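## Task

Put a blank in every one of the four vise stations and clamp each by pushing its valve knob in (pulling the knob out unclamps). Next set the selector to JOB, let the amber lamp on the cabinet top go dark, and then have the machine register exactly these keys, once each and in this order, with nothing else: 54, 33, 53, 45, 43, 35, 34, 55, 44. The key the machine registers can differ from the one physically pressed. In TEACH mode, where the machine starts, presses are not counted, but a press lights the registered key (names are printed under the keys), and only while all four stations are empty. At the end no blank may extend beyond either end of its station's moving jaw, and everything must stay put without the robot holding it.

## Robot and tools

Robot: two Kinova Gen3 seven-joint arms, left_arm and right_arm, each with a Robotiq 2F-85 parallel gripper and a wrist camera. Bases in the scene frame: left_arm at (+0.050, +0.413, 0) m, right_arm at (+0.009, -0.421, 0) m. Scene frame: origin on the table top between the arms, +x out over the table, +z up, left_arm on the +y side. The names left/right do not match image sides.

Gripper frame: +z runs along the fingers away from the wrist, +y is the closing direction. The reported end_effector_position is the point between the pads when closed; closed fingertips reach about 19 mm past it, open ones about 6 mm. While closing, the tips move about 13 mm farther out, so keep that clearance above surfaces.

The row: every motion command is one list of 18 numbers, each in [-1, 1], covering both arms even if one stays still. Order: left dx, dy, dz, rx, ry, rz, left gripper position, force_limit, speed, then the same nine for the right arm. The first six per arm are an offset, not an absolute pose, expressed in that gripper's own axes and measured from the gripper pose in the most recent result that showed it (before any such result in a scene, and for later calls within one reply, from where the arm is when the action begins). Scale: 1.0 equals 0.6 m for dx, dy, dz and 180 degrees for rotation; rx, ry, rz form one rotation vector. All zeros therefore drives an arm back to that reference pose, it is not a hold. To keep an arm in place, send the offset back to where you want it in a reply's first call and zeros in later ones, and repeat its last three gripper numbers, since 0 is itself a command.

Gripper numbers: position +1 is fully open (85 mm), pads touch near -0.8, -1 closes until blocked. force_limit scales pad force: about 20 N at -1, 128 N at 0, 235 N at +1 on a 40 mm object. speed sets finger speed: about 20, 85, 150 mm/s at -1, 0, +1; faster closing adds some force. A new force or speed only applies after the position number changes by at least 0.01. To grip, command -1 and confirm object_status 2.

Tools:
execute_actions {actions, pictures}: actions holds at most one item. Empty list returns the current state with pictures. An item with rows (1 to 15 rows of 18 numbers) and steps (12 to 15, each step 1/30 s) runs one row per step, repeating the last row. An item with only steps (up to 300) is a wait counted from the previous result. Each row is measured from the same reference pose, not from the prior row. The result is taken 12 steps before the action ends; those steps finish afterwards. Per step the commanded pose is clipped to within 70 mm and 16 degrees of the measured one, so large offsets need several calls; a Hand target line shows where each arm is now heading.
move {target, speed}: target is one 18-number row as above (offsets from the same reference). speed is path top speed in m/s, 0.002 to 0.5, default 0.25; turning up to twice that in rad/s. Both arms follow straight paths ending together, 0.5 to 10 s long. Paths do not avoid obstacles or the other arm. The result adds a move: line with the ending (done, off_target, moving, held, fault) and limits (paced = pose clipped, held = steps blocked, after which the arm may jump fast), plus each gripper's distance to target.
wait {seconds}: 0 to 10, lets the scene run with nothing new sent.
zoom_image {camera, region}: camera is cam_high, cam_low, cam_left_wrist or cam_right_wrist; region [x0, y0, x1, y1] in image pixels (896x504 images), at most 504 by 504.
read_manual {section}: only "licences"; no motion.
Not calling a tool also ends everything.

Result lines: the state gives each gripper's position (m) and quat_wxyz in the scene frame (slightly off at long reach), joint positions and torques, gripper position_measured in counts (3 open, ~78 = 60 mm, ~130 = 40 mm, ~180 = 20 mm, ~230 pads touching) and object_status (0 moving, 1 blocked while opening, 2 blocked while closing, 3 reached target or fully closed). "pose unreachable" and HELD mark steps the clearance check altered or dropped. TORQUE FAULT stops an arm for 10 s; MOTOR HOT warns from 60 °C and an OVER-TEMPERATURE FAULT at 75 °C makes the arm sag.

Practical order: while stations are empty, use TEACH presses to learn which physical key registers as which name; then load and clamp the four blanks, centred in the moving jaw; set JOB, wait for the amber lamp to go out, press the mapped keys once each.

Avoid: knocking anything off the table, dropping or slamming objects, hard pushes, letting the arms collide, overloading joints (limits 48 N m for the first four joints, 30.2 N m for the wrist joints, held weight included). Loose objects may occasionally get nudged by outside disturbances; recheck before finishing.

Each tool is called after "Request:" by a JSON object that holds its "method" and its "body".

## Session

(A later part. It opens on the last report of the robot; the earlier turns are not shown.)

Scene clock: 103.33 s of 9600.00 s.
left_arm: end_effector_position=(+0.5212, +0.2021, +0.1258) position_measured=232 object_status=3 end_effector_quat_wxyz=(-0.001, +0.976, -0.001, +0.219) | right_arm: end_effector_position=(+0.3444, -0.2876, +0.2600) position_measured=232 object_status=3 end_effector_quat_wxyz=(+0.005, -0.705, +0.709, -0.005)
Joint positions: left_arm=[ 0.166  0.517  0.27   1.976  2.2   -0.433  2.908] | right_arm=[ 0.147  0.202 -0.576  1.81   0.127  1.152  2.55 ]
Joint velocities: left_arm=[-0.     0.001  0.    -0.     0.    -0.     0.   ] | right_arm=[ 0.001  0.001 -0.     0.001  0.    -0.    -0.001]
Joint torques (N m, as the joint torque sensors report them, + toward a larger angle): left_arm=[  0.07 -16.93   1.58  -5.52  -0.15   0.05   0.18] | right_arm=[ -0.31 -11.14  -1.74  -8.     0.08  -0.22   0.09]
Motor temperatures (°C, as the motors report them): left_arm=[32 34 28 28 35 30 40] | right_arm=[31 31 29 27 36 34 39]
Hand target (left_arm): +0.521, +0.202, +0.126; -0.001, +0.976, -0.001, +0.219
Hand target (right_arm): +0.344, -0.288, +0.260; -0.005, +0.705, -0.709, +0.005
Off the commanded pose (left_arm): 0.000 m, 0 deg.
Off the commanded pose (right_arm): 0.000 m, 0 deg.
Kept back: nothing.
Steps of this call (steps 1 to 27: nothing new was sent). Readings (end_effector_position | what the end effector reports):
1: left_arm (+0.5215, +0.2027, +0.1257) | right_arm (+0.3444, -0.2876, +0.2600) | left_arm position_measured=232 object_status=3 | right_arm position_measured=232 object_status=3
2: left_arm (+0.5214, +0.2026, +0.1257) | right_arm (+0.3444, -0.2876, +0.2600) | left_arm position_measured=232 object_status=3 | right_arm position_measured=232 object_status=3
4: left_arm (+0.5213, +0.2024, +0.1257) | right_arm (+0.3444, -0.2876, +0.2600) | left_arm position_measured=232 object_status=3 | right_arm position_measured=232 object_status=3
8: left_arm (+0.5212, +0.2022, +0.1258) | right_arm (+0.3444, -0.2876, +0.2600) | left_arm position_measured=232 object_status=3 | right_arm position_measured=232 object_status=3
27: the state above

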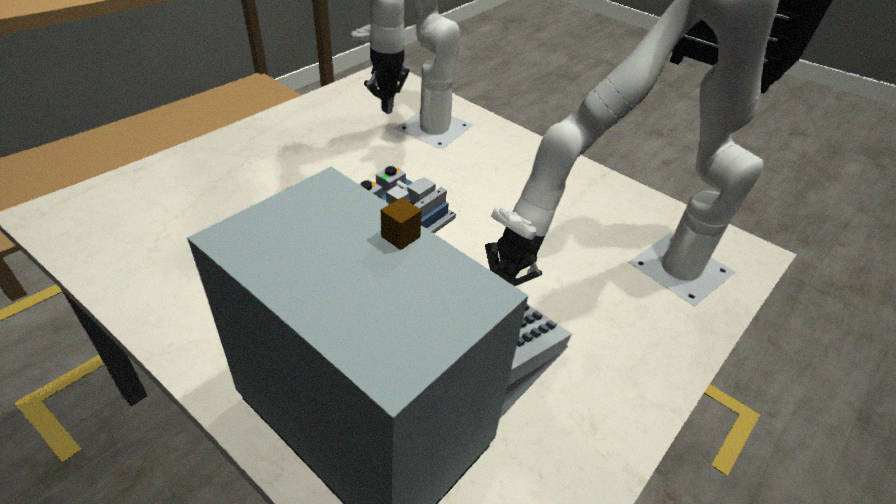

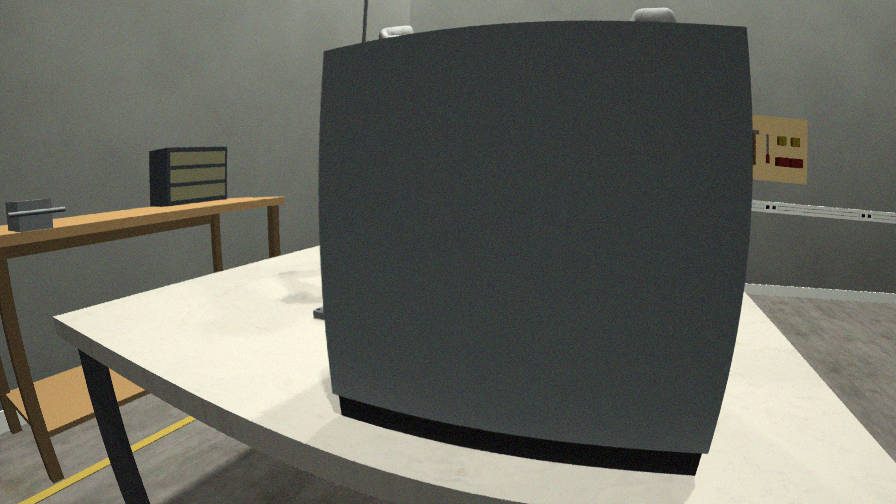

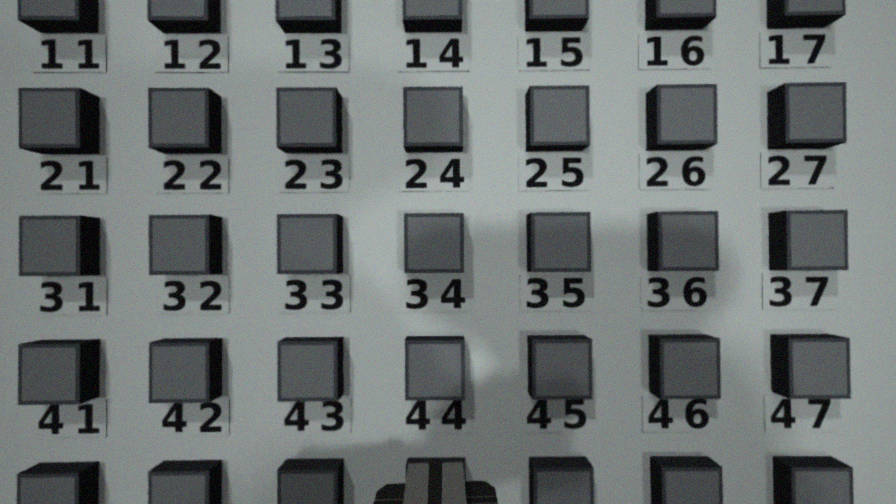

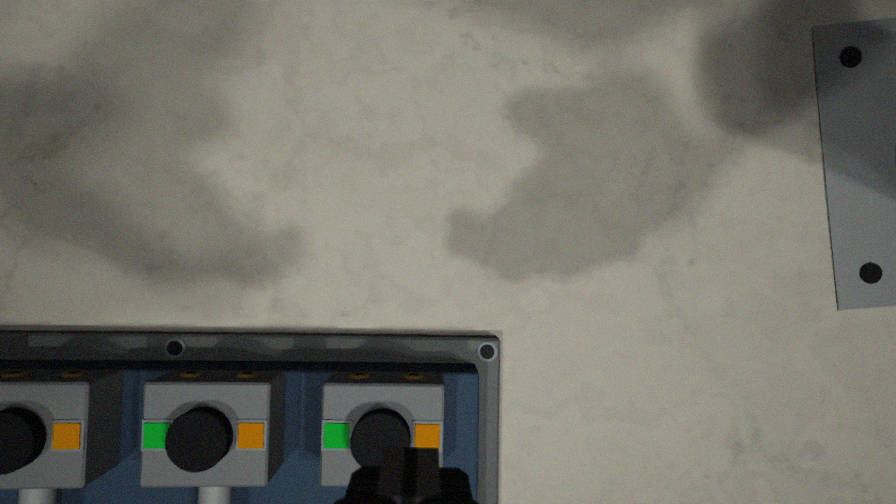

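Request:
{"method": "move", "body": {"target": [0,0,0.03,0,0,0,-1,0,-0.5,0,0,0,0,0,0,-1,0,1], "speed": 0.03}}

Request:
{"method": "move", "body": {"target": [0,0,-0.026,0,0,0,-1,0,-0.5,0,0,0,0,0,0,-1,0,1], "speed": 0.08}}

Request:
{"method": "move", "body": {"target": [0.057,0.114,0,0,0,0,-1,0,-0.5,0,0,0,0,0,0,-1,0,1], "speed": 0.15}}

Scene clock: 104.77 s of 9600.00 s.
left_arm: end_effector_position=(+0.5278, +0.2021, +0.1116) position_measured=232 object_status=3 end_effector_quat_wxyz=(-0.002, +0.975, -0.001, +0.220) | right_arm: end_effector_position=(+0.3444, -0.2876, +0.2600) position_measured=232 object_status=3 end_effector_quat_wxyz=(+0.005, -0.705, +0.709, -0.005)
Joint positions: left_arm=[ 0.189  0.552  0.23   1.971  2.157 -0.399  2.948] | right_arm=[ 0.147  0.202 -0.576  1.81   0.127  1.152  2.55 ]
Joint velocities: left_arm=[ 0.009 -0.    -0.008  0.004 -0.011  0.005  0.01 ] | right_arm=[-0.001  0.     0.     0.    -0.001  0.    -0.001]
Joint torques (N m, as the joint torque sensors report them, + toward a larger angle): left_arm=[ -1.29 -12.86   0.43  -7.3   -0.82   1.14   0.29] | right_arm=[ -0.21 -11.18  -1.75  -7.87   0.03  -0.23   0.07]
Motor temperatures (°C, as the motors report them): left_arm=[32 34 28 28 35 30 40] | right_arm=[31 31 29 27 36 34 39]
Hand target (left_arm): +0.529, +0.202, +0.110; -0.001, +0.976, -0.001, +0.219
Hand target (right_arm): +0.344, -0.288, +0.260; -0.005, +0.705, -0.709, +0.005
Off the commanded pose (left_arm): 0.002 m, 0 deg.
Off the commanded pose (right_arm): 0.000 m, 0 deg.
Kept back: nothing.
move: done

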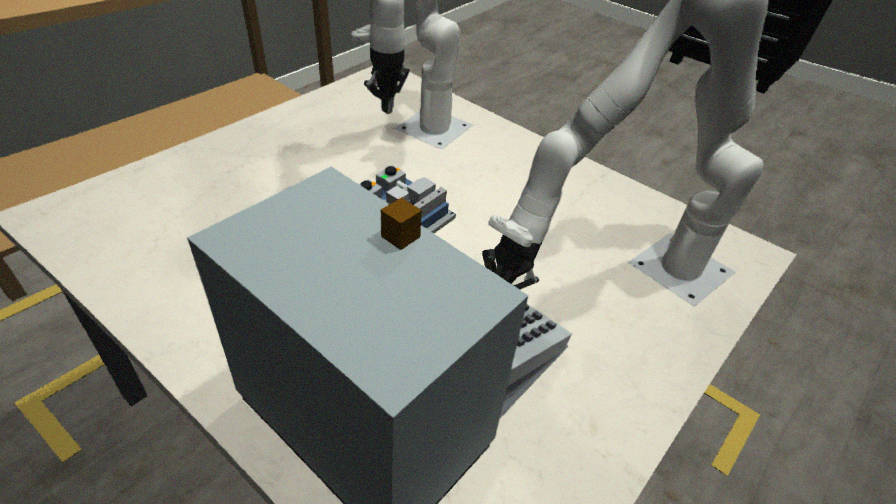

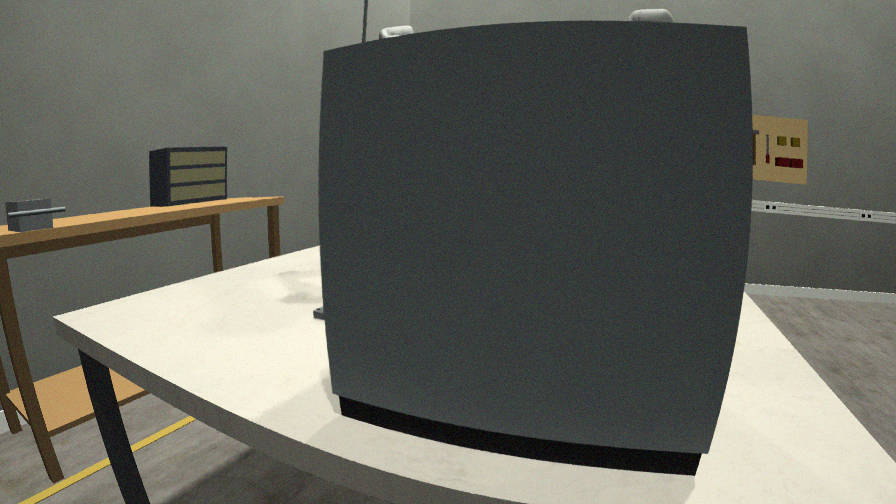

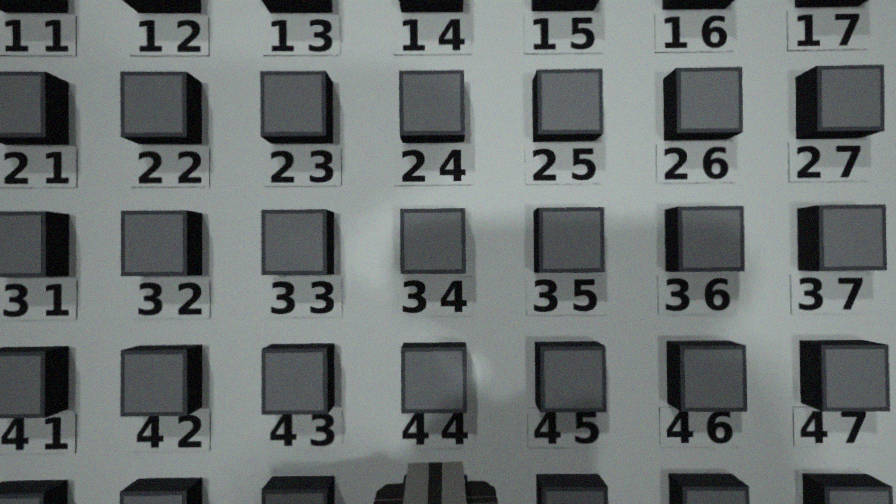

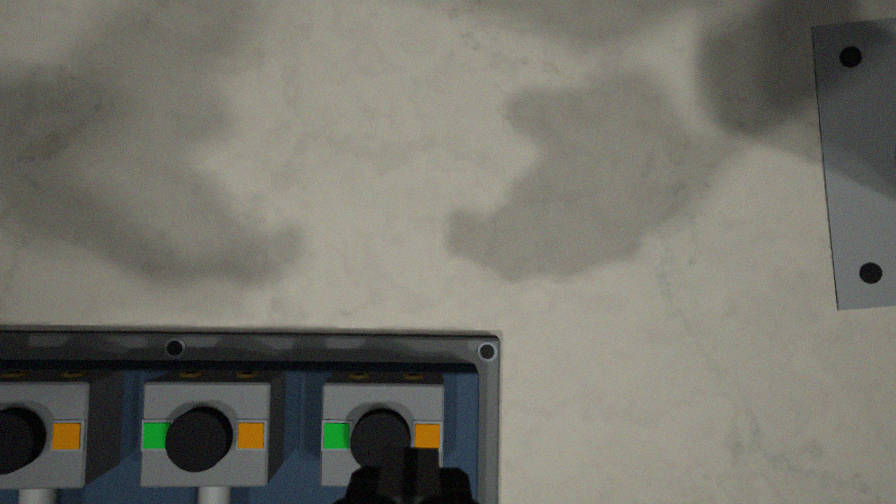

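Scene clock: 105.53 s of 9600.00 s.
left_arm: end_effector_position=(+0.5211, +0.2019, +0.1255) position_measured=232 object_status=3 end_effector_quat_wxyz=(-0.002, +0.976, -0.001, +0.220) | right_arm: end_effector_position=(+0.3444, -0.2876, +0.2600) position_measured=232 object_status=3 end_effector_quat_wxyz=(+0.005, -0.705, +0.709, -0.005)
Joint positions: left_arm=[ 0.17   0.517  0.266  1.977  2.196 -0.431  2.912] | right_arm=[ 0.147  0.202 -0.576  1.81   0.127  1.152  2.55 ]
Joint velocities: left_arm=[-0.004 -0.005  0.003 -0.     0.005 -0.003 -0.004] | right_arm=[ 0.  0.  0. -0.  0. -0.  0.]
Joint torques (N m, as the joint torque sensors report them, + toward a larger angle): left_arm=[ -0.16 -16.91   1.53  -5.56  -0.54   0.09  -0.14] | right_arm=[ -0.32 -11.01  -1.57  -7.84   0.03  -0.21   0.  ]
Motor temperatures (°C, as the motors report them): left_arm=[32 34 28 28 35 30 40] | right_arm=[31 31 29 27 36 34 39]
Hand target (left_arm): +0.521, +0.202, +0.126; -0.002, +0.975, -0.001, +0.220
Hand target (right_arm): +0.344, -0.288, +0.260; -0.005, +0.705, -0.709, +0.005
Off the commanded pose (left_arm): 0.000 m, 0 deg.
Off the commanded pose (right_arm): 0.000 m, 0 deg.
Kept back: nothing.
move: done

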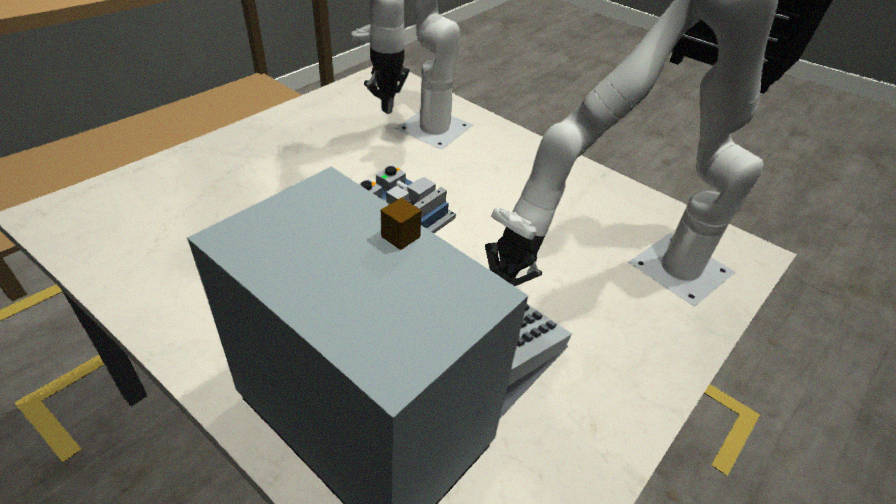

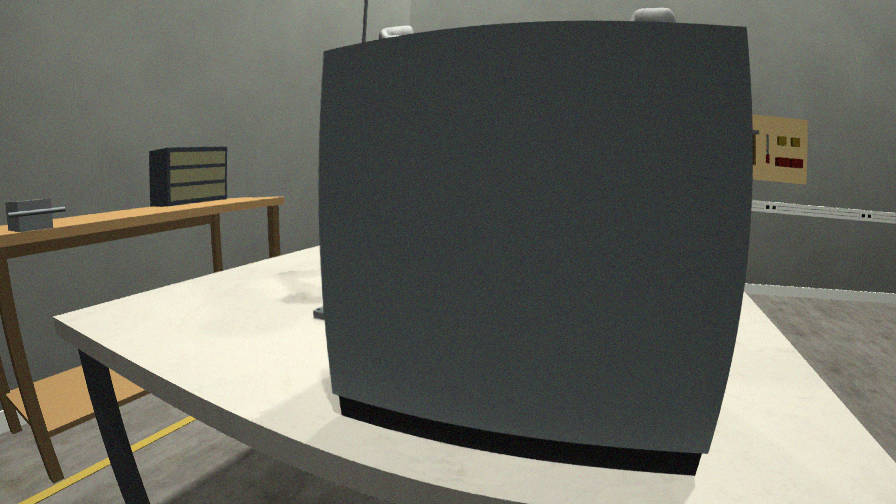

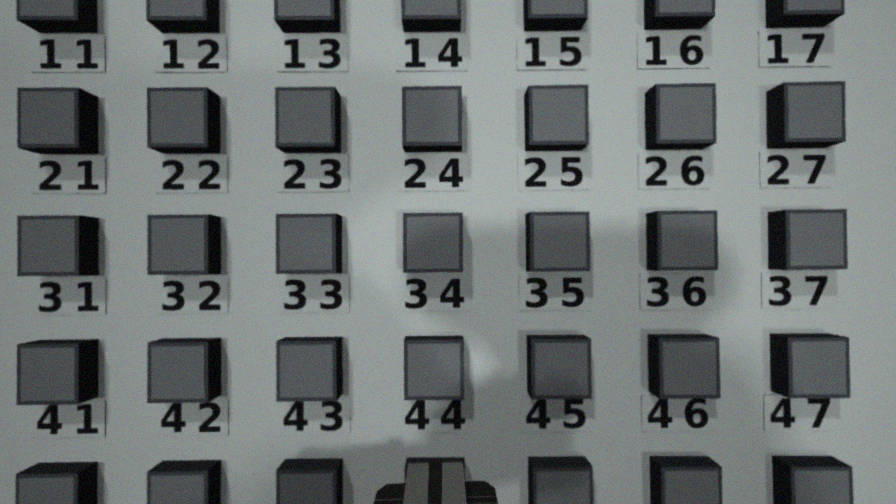

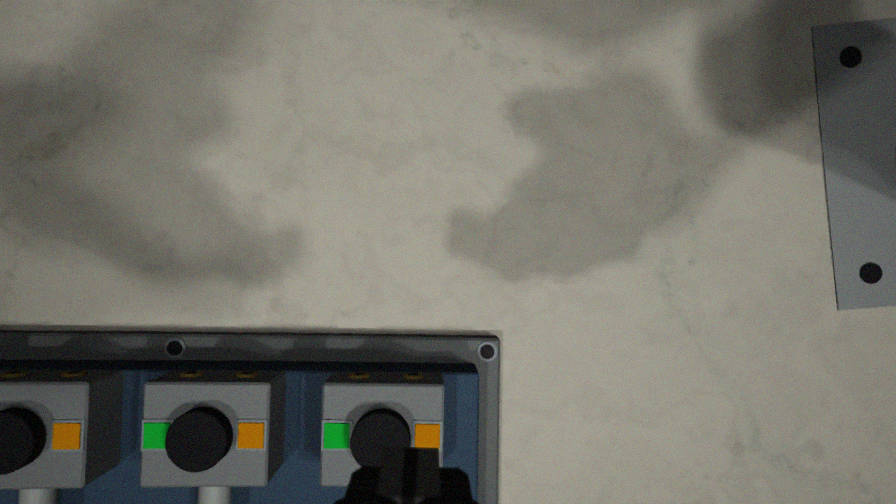

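Scene clock: 106.53 s of 9600.00 s.
left_arm: end_effector_position=(+0.5524, +0.1337, +0.1403) position_measured=232 object_status=3 end_effector_quat_wxyz=(-0.002, +0.975, -0.001, +0.220) | right_arm: end_effector_position=(+0.3444, -0.2876, +0.2600) position_measured=232 object_status=3 end_effector_quat_wxyz=(+0.005, -0.705, +0.709, -0.005)
Joint positions: left_arm=[ 0.233  0.608  0.344  1.745  2.285 -0.611  2.857] | right_arm=[ 0.147  0.202 -0.576  1.81   0.127  1.152  2.55 ]
Joint velocities: left_arm=[ 0.001  0.006  0.001 -0.007  0.002 -0.005 -0.003] | right_arm=[-0.001  0.     0.     0.001  0.     0.    -0.   ]
Joint torques (N m, as the joint torque sensors report them, + toward a larger angle): left_arm=[  0.25 -19.59   2.22  -6.46  -0.37   0.11   0.39] | right_arm=[ -0.18 -11.29  -1.69  -8.06  -0.02  -0.18  -0.01]
Motor temperatures (°C, as the motors report them): left_arm=[32 34 28 28 35 30 40] | right_arm=[31 31 29 27 36 34 39]
Hand target (left_arm): +0.552, +0.134, +0.140; -0.002, +0.975, -0.001, +0.220
Hand target (right_arm): +0.344, -0.288, +0.260; -0.005, +0.705, -0.709, +0.005
Off the commanded pose (left_arm): 0.001 m, 0 deg.
Off the commanded pose (right_arm): 0.000 m, 0 deg.
Kept back: nothing.
move: done

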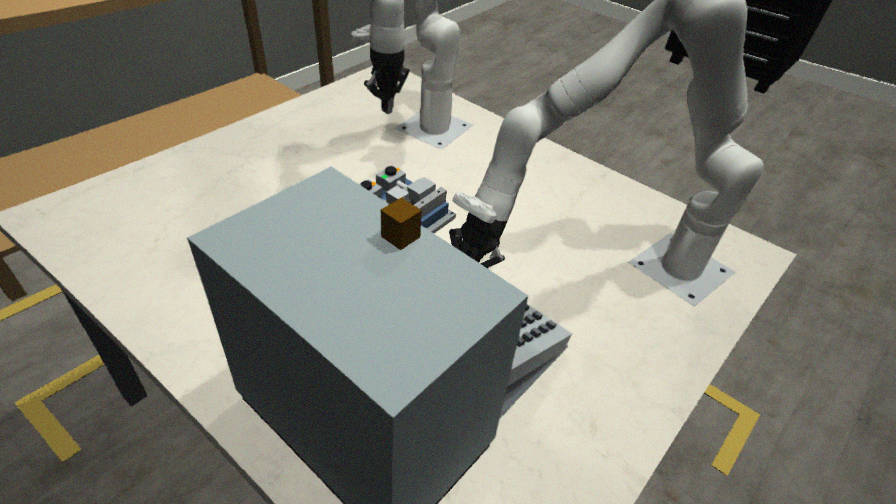

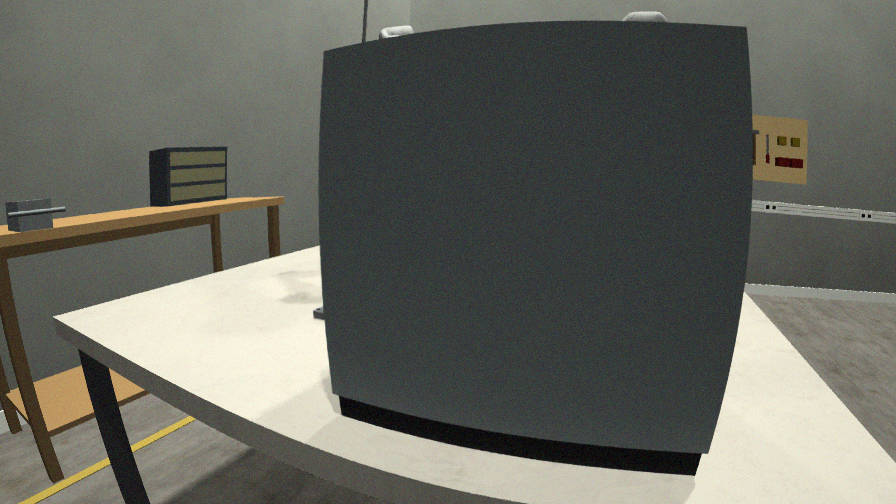

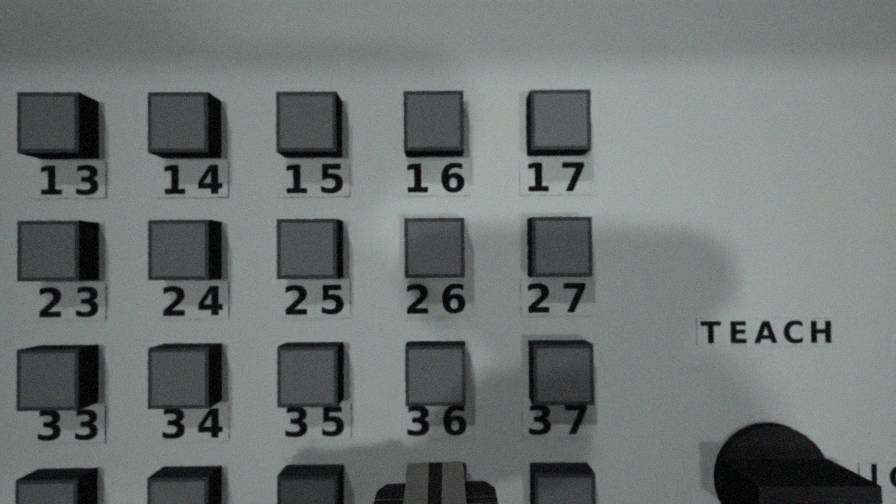

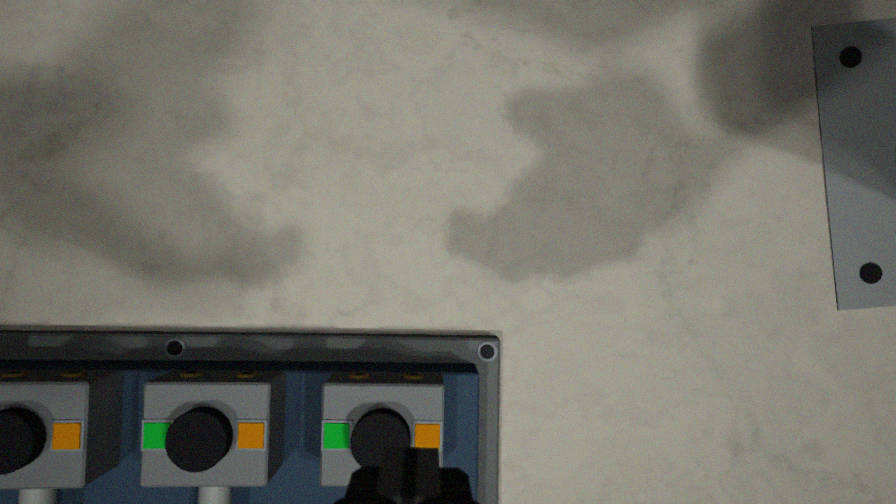

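Press 46, go to 44.

Request:
{"method": "move", "body": {"target": [-0.001,0,0.03,0,0,0,-1,0,-0.5,0,0,0,0,0,0,-1,0,1], "speed": 0.03}}

Request:
{"method": "move", "body": {"target": [0,0,-0.026,0,0,0,-1,0,-0.5,0,0,0,0,0,0,-1,0,1], "speed": 0.08}}

Request:
{"method": "move", "body": {"target": [0,-0.113,0,0,0,0,-1,0,-0.5,0,0,0,0,0,0,-1,0,1], "speed": 0.15}}

Scene clock: 107.83 s of 9600.00 s.
left_arm: end_effector_position=(+0.5583, +0.1336, +0.1267) position_measured=232 object_status=3 end_effector_quat_wxyz=(-0.002, +0.975, -0.002, +0.221) | right_arm: end_effector_position=(+0.3444, -0.2876, +0.2600) position_measured=232 object_status=3 end_effector_quat_wxyz=(+0.005, -0.705, +0.709, -0.005)
Joint positions: left_arm=[ 0.243  0.637  0.321  1.742  2.258 -0.583  2.88 ] | right_arm=[ 0.147  0.202 -0.576  1.81   0.127  1.152  2.55 ]
Joint velocities: left_arm=[ 0.003 -0.001 -0.003  0.002 -0.006  0.001  0.004] | right_arm=[-0.     0.    -0.001 -0.     0.     0.001 -0.   ]
Joint torques (N m, as the joint torque sensors report them, + toward a larger angle): left_arm=[ -0.76 -14.56   1.04  -7.79  -1.03   1.8    0.56] | right_arm=[ -0.31 -11.19  -1.6   -7.96   0.03  -0.21  -0.01]
Motor temperatures (°C, as the motors report them): left_arm=[32 34 28 28 35 30 40] | right_arm=[31 31 29 27 36 34 39]
Hand target (left_arm): +0.560, +0.134, +0.124; -0.002, +0.975, -0.001, +0.220
Hand target (right_arm): +0.344, -0.288, +0.260; -0.005, +0.705, -0.709, +0.005
Off the commanded pose (left_arm): 0.003 m, 0 deg.
Off the commanded pose (right_arm): 0.000 m, 0 deg.
Kept back: nothing.
move: done

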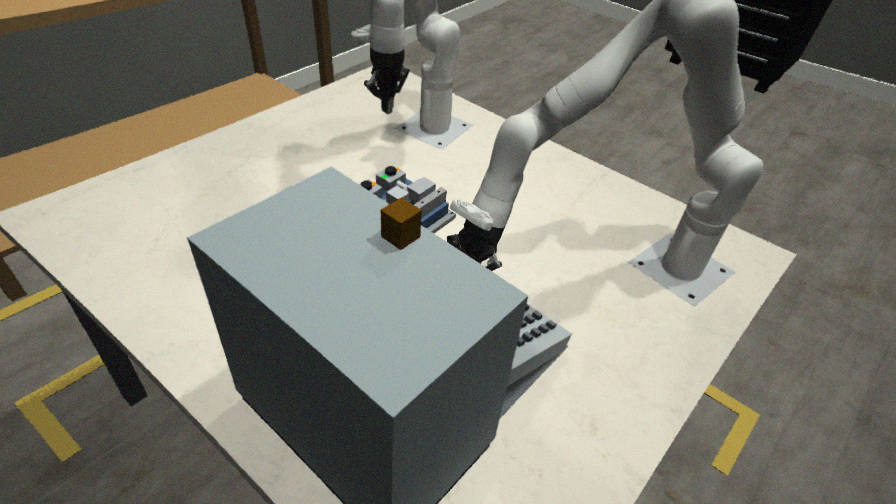

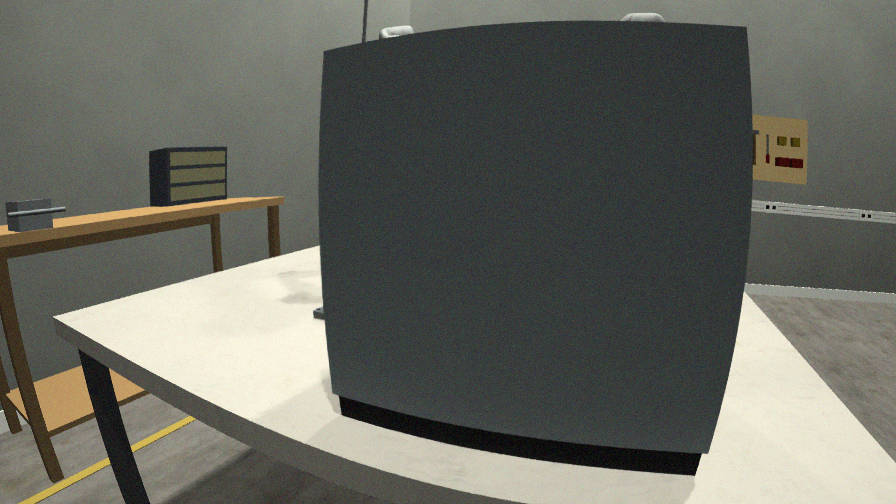

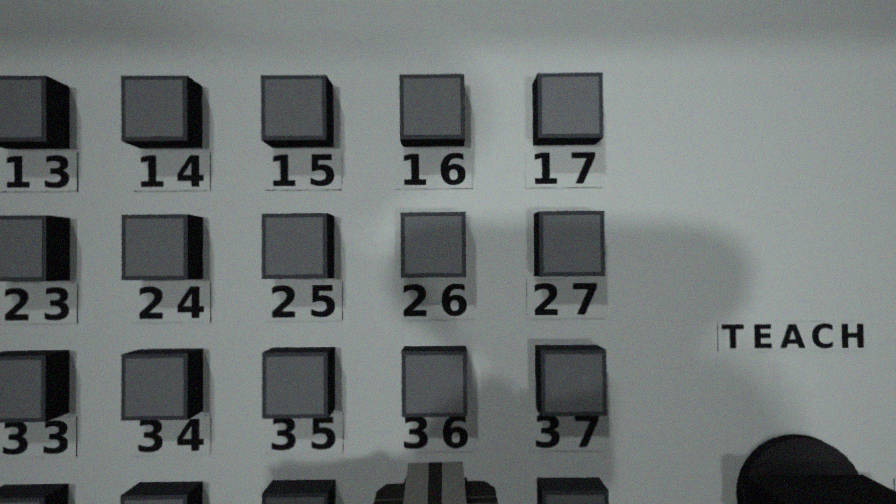

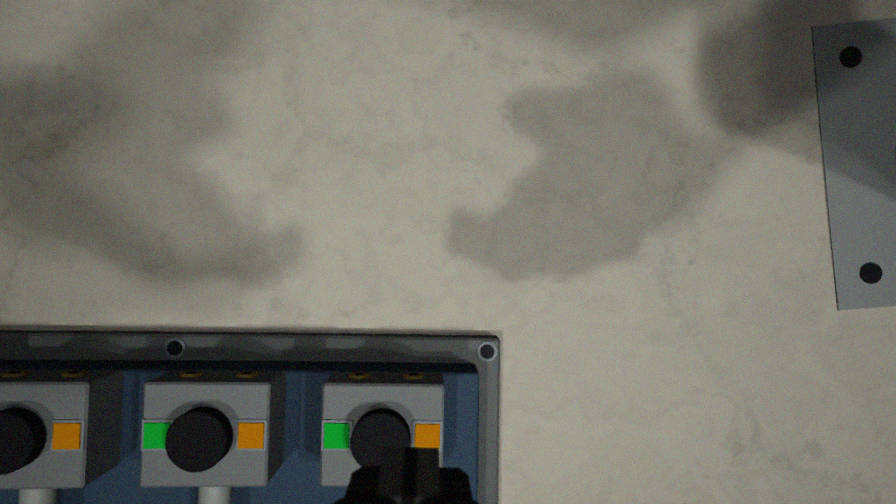

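Scene clock: 108.57 s of 9600.00 s.
left_arm: end_effector_position=(+0.5516, +0.1335, +0.1405) position_measured=232 object_status=3 end_effector_quat_wxyz=(-0.002, +0.975, -0.002, +0.221) | right_arm: end_effector_position=(+0.3444, -0.2876, +0.2600) position_measured=232 object_status=3 end_effector_quat_wxyz=(+0.005, -0.705, +0.709, -0.005)
Joint positions: left_arm=[ 0.236  0.607  0.342  1.748  2.282 -0.61   2.861] | right_arm=[ 0.147  0.202 -0.576  1.81   0.127  1.152  2.55 ]
Joint velocities: left_arm=[-0.002 -0.005  0.002  0.001  0.003 -0.004 -0.003] | right_arm=[ 0.001 -0.001 -0.    -0.001 -0.    -0.001  0.   ]
Joint torques (N m, as the joint torque sensors report them, + toward a larger angle): left_arm=[ -0.26 -19.14   2.48  -6.61  -0.34   0.34   0.31] | right_arm=[ -0.02 -11.24  -1.61  -7.87   0.09  -0.16  -0.05]
Motor temperatures (°C, as the motors report them): left_arm=[32 34 28 28 35 30 40] | right_arm=[31 31 29 27 36 34 39]
Hand target (left_arm): +0.552, +0.134, +0.141; -0.002, +0.975, -0.002, +0.221
Hand target (right_arm): +0.344, -0.288, +0.260; -0.005, +0.705, -0.709, +0.005
Off the commanded pose (left_arm): 0.000 m, 0 deg.
Off the commanded pose (right_arm): 0.000 m, 0 deg.
Kept back: nothing.
move: done

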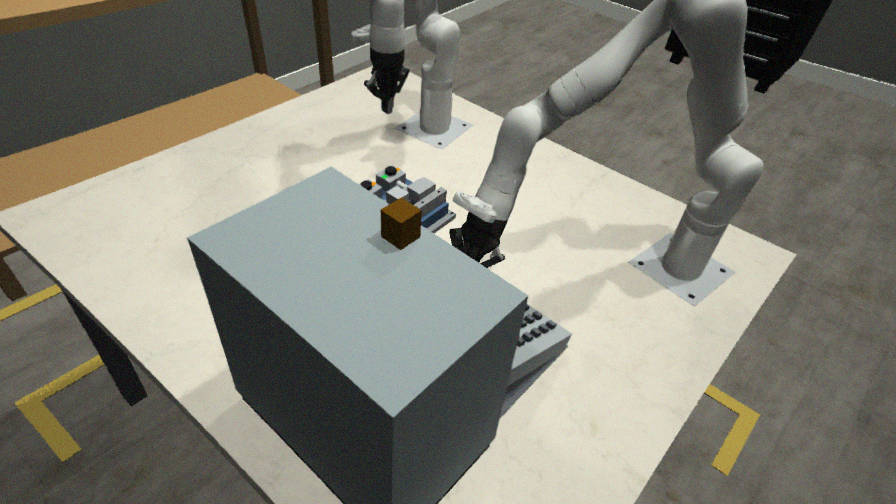

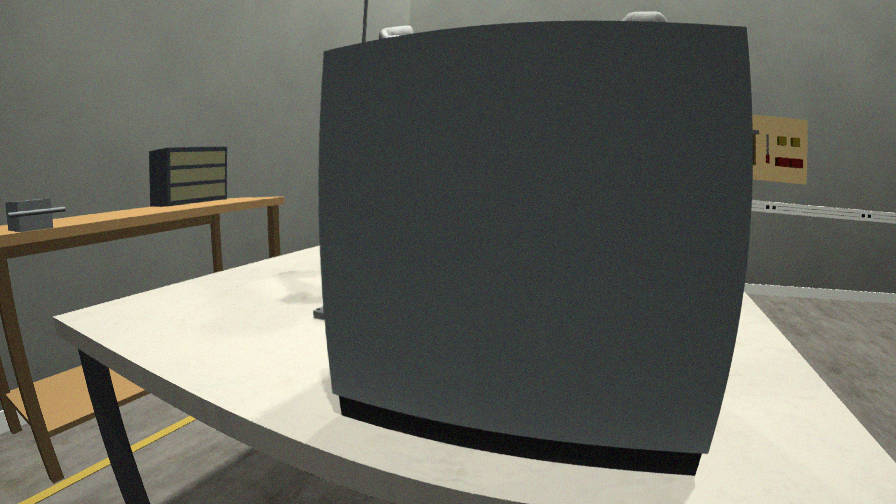

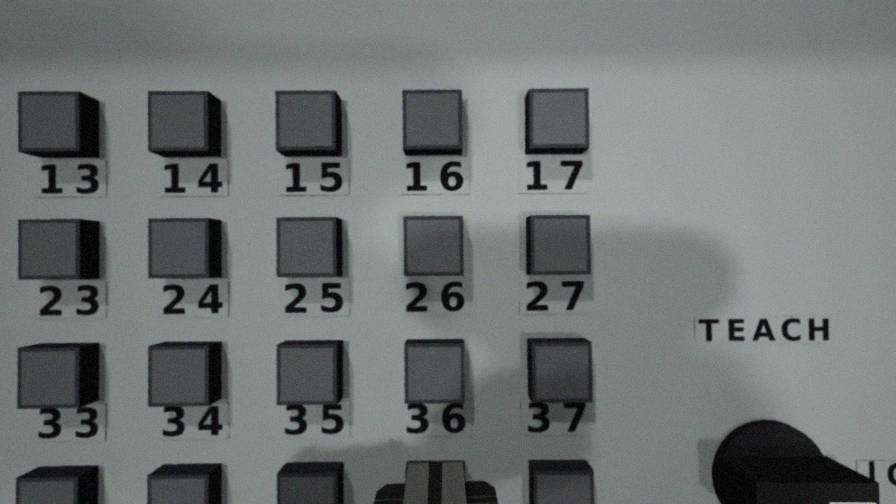

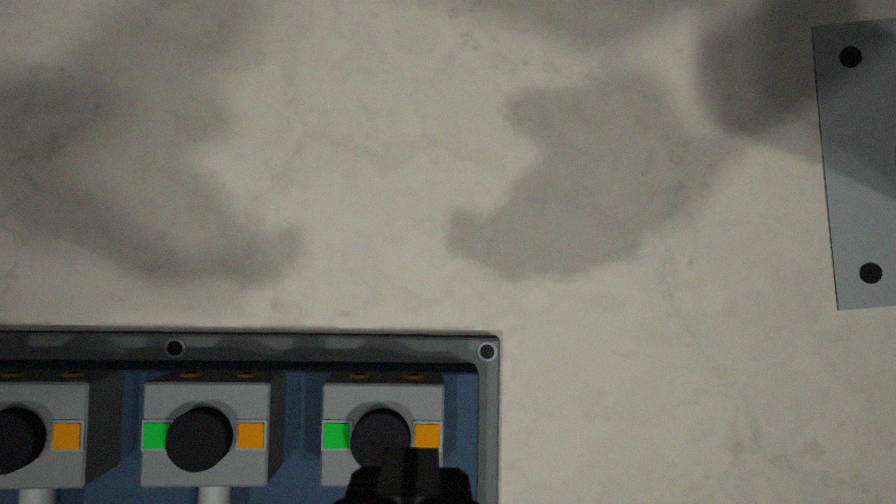

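Scene clock: 109.50 s of 9600.00 s.
left_arm: end_effector_position=(+0.5512, +0.2008, +0.1406) position_measured=232 object_status=3 end_effector_quat_wxyz=(-0.002, +0.975, -0.002, +0.221) | right_arm: end_effector_position=(+0.3444, -0.2876, +0.2600) position_measured=232 object_status=3 end_effector_quat_wxyz=(+0.005, -0.705, +0.709, -0.005)
Joint positions: left_arm=[ 0.098  0.539  0.333  1.878  2.271 -0.5    2.785] | right_arm=[ 0.147  0.202 -0.576  1.81   0.127  1.152  2.55 ]
Joint velocities: left_arm=[-0.008 -0.004 -0.001  0.003  0.002  0.002 -0.004] | right_arm=[ 0.001 -0.    -0.     0.     0.     0.     0.001]
Joint torques (N m, as the joint torque sensors report them, + toward a larger angle): left_arm=[  0.24 -17.85   2.18  -6.27  -0.18   0.29   0.48] | right_arm=[ -0.32 -11.13  -1.67  -7.93   0.02  -0.12  -0.05]
Motor temperatures (°C, as the motors report them): left_arm=[32 34 28 28 35 30 40] | right_arm=[31 31 29 27 36 34 39]
Hand target (left_arm): +0.551, +0.201, +0.141; -0.002, +0.975, -0.002, +0.221
Hand target (right_arm): +0.344, -0.288, +0.260; -0.005, +0.705, -0.709, +0.005
Off the commanded pose (left_arm): 0.001 m, 0 deg.
Off the commanded pose (right_arm): 0.000 m, 0 deg.
Kept back: nothing.
move: done

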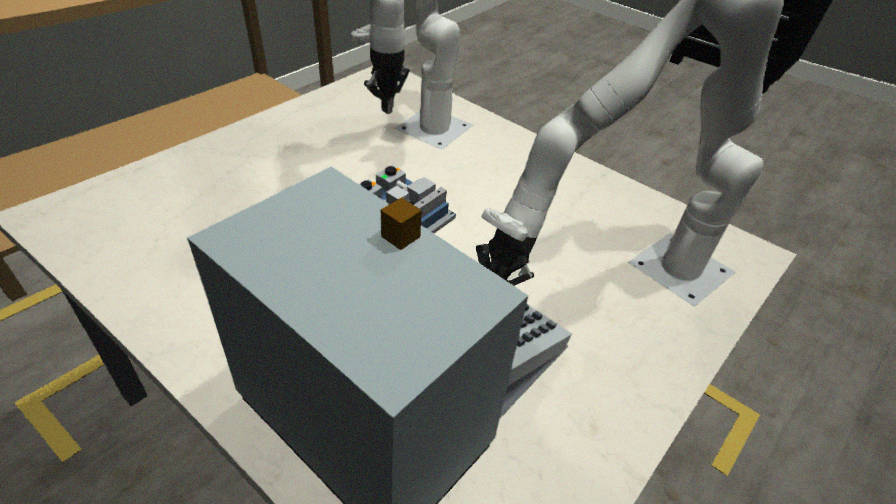

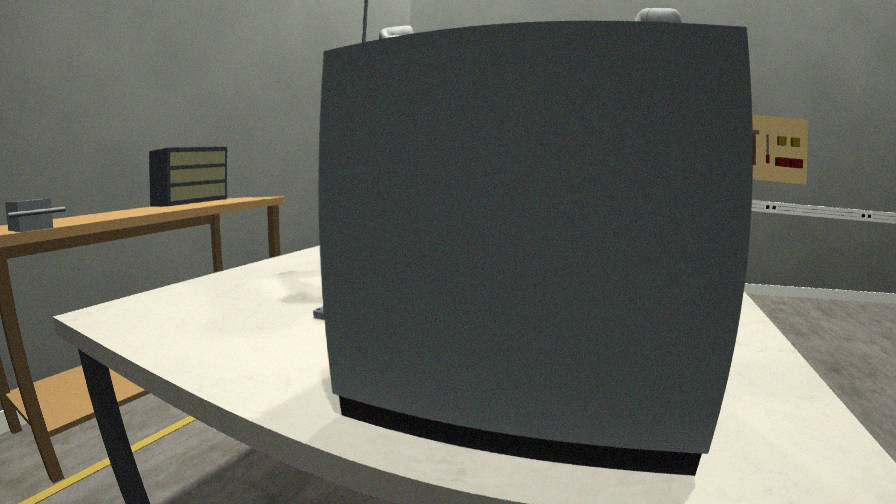

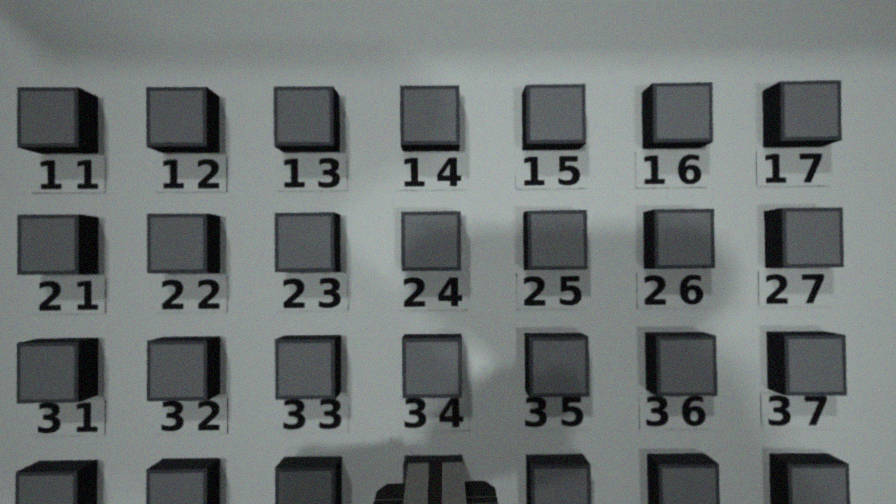

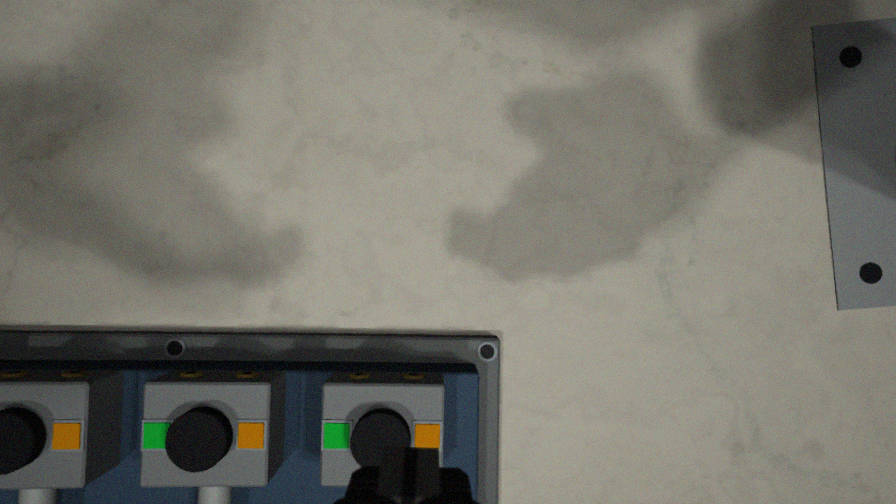

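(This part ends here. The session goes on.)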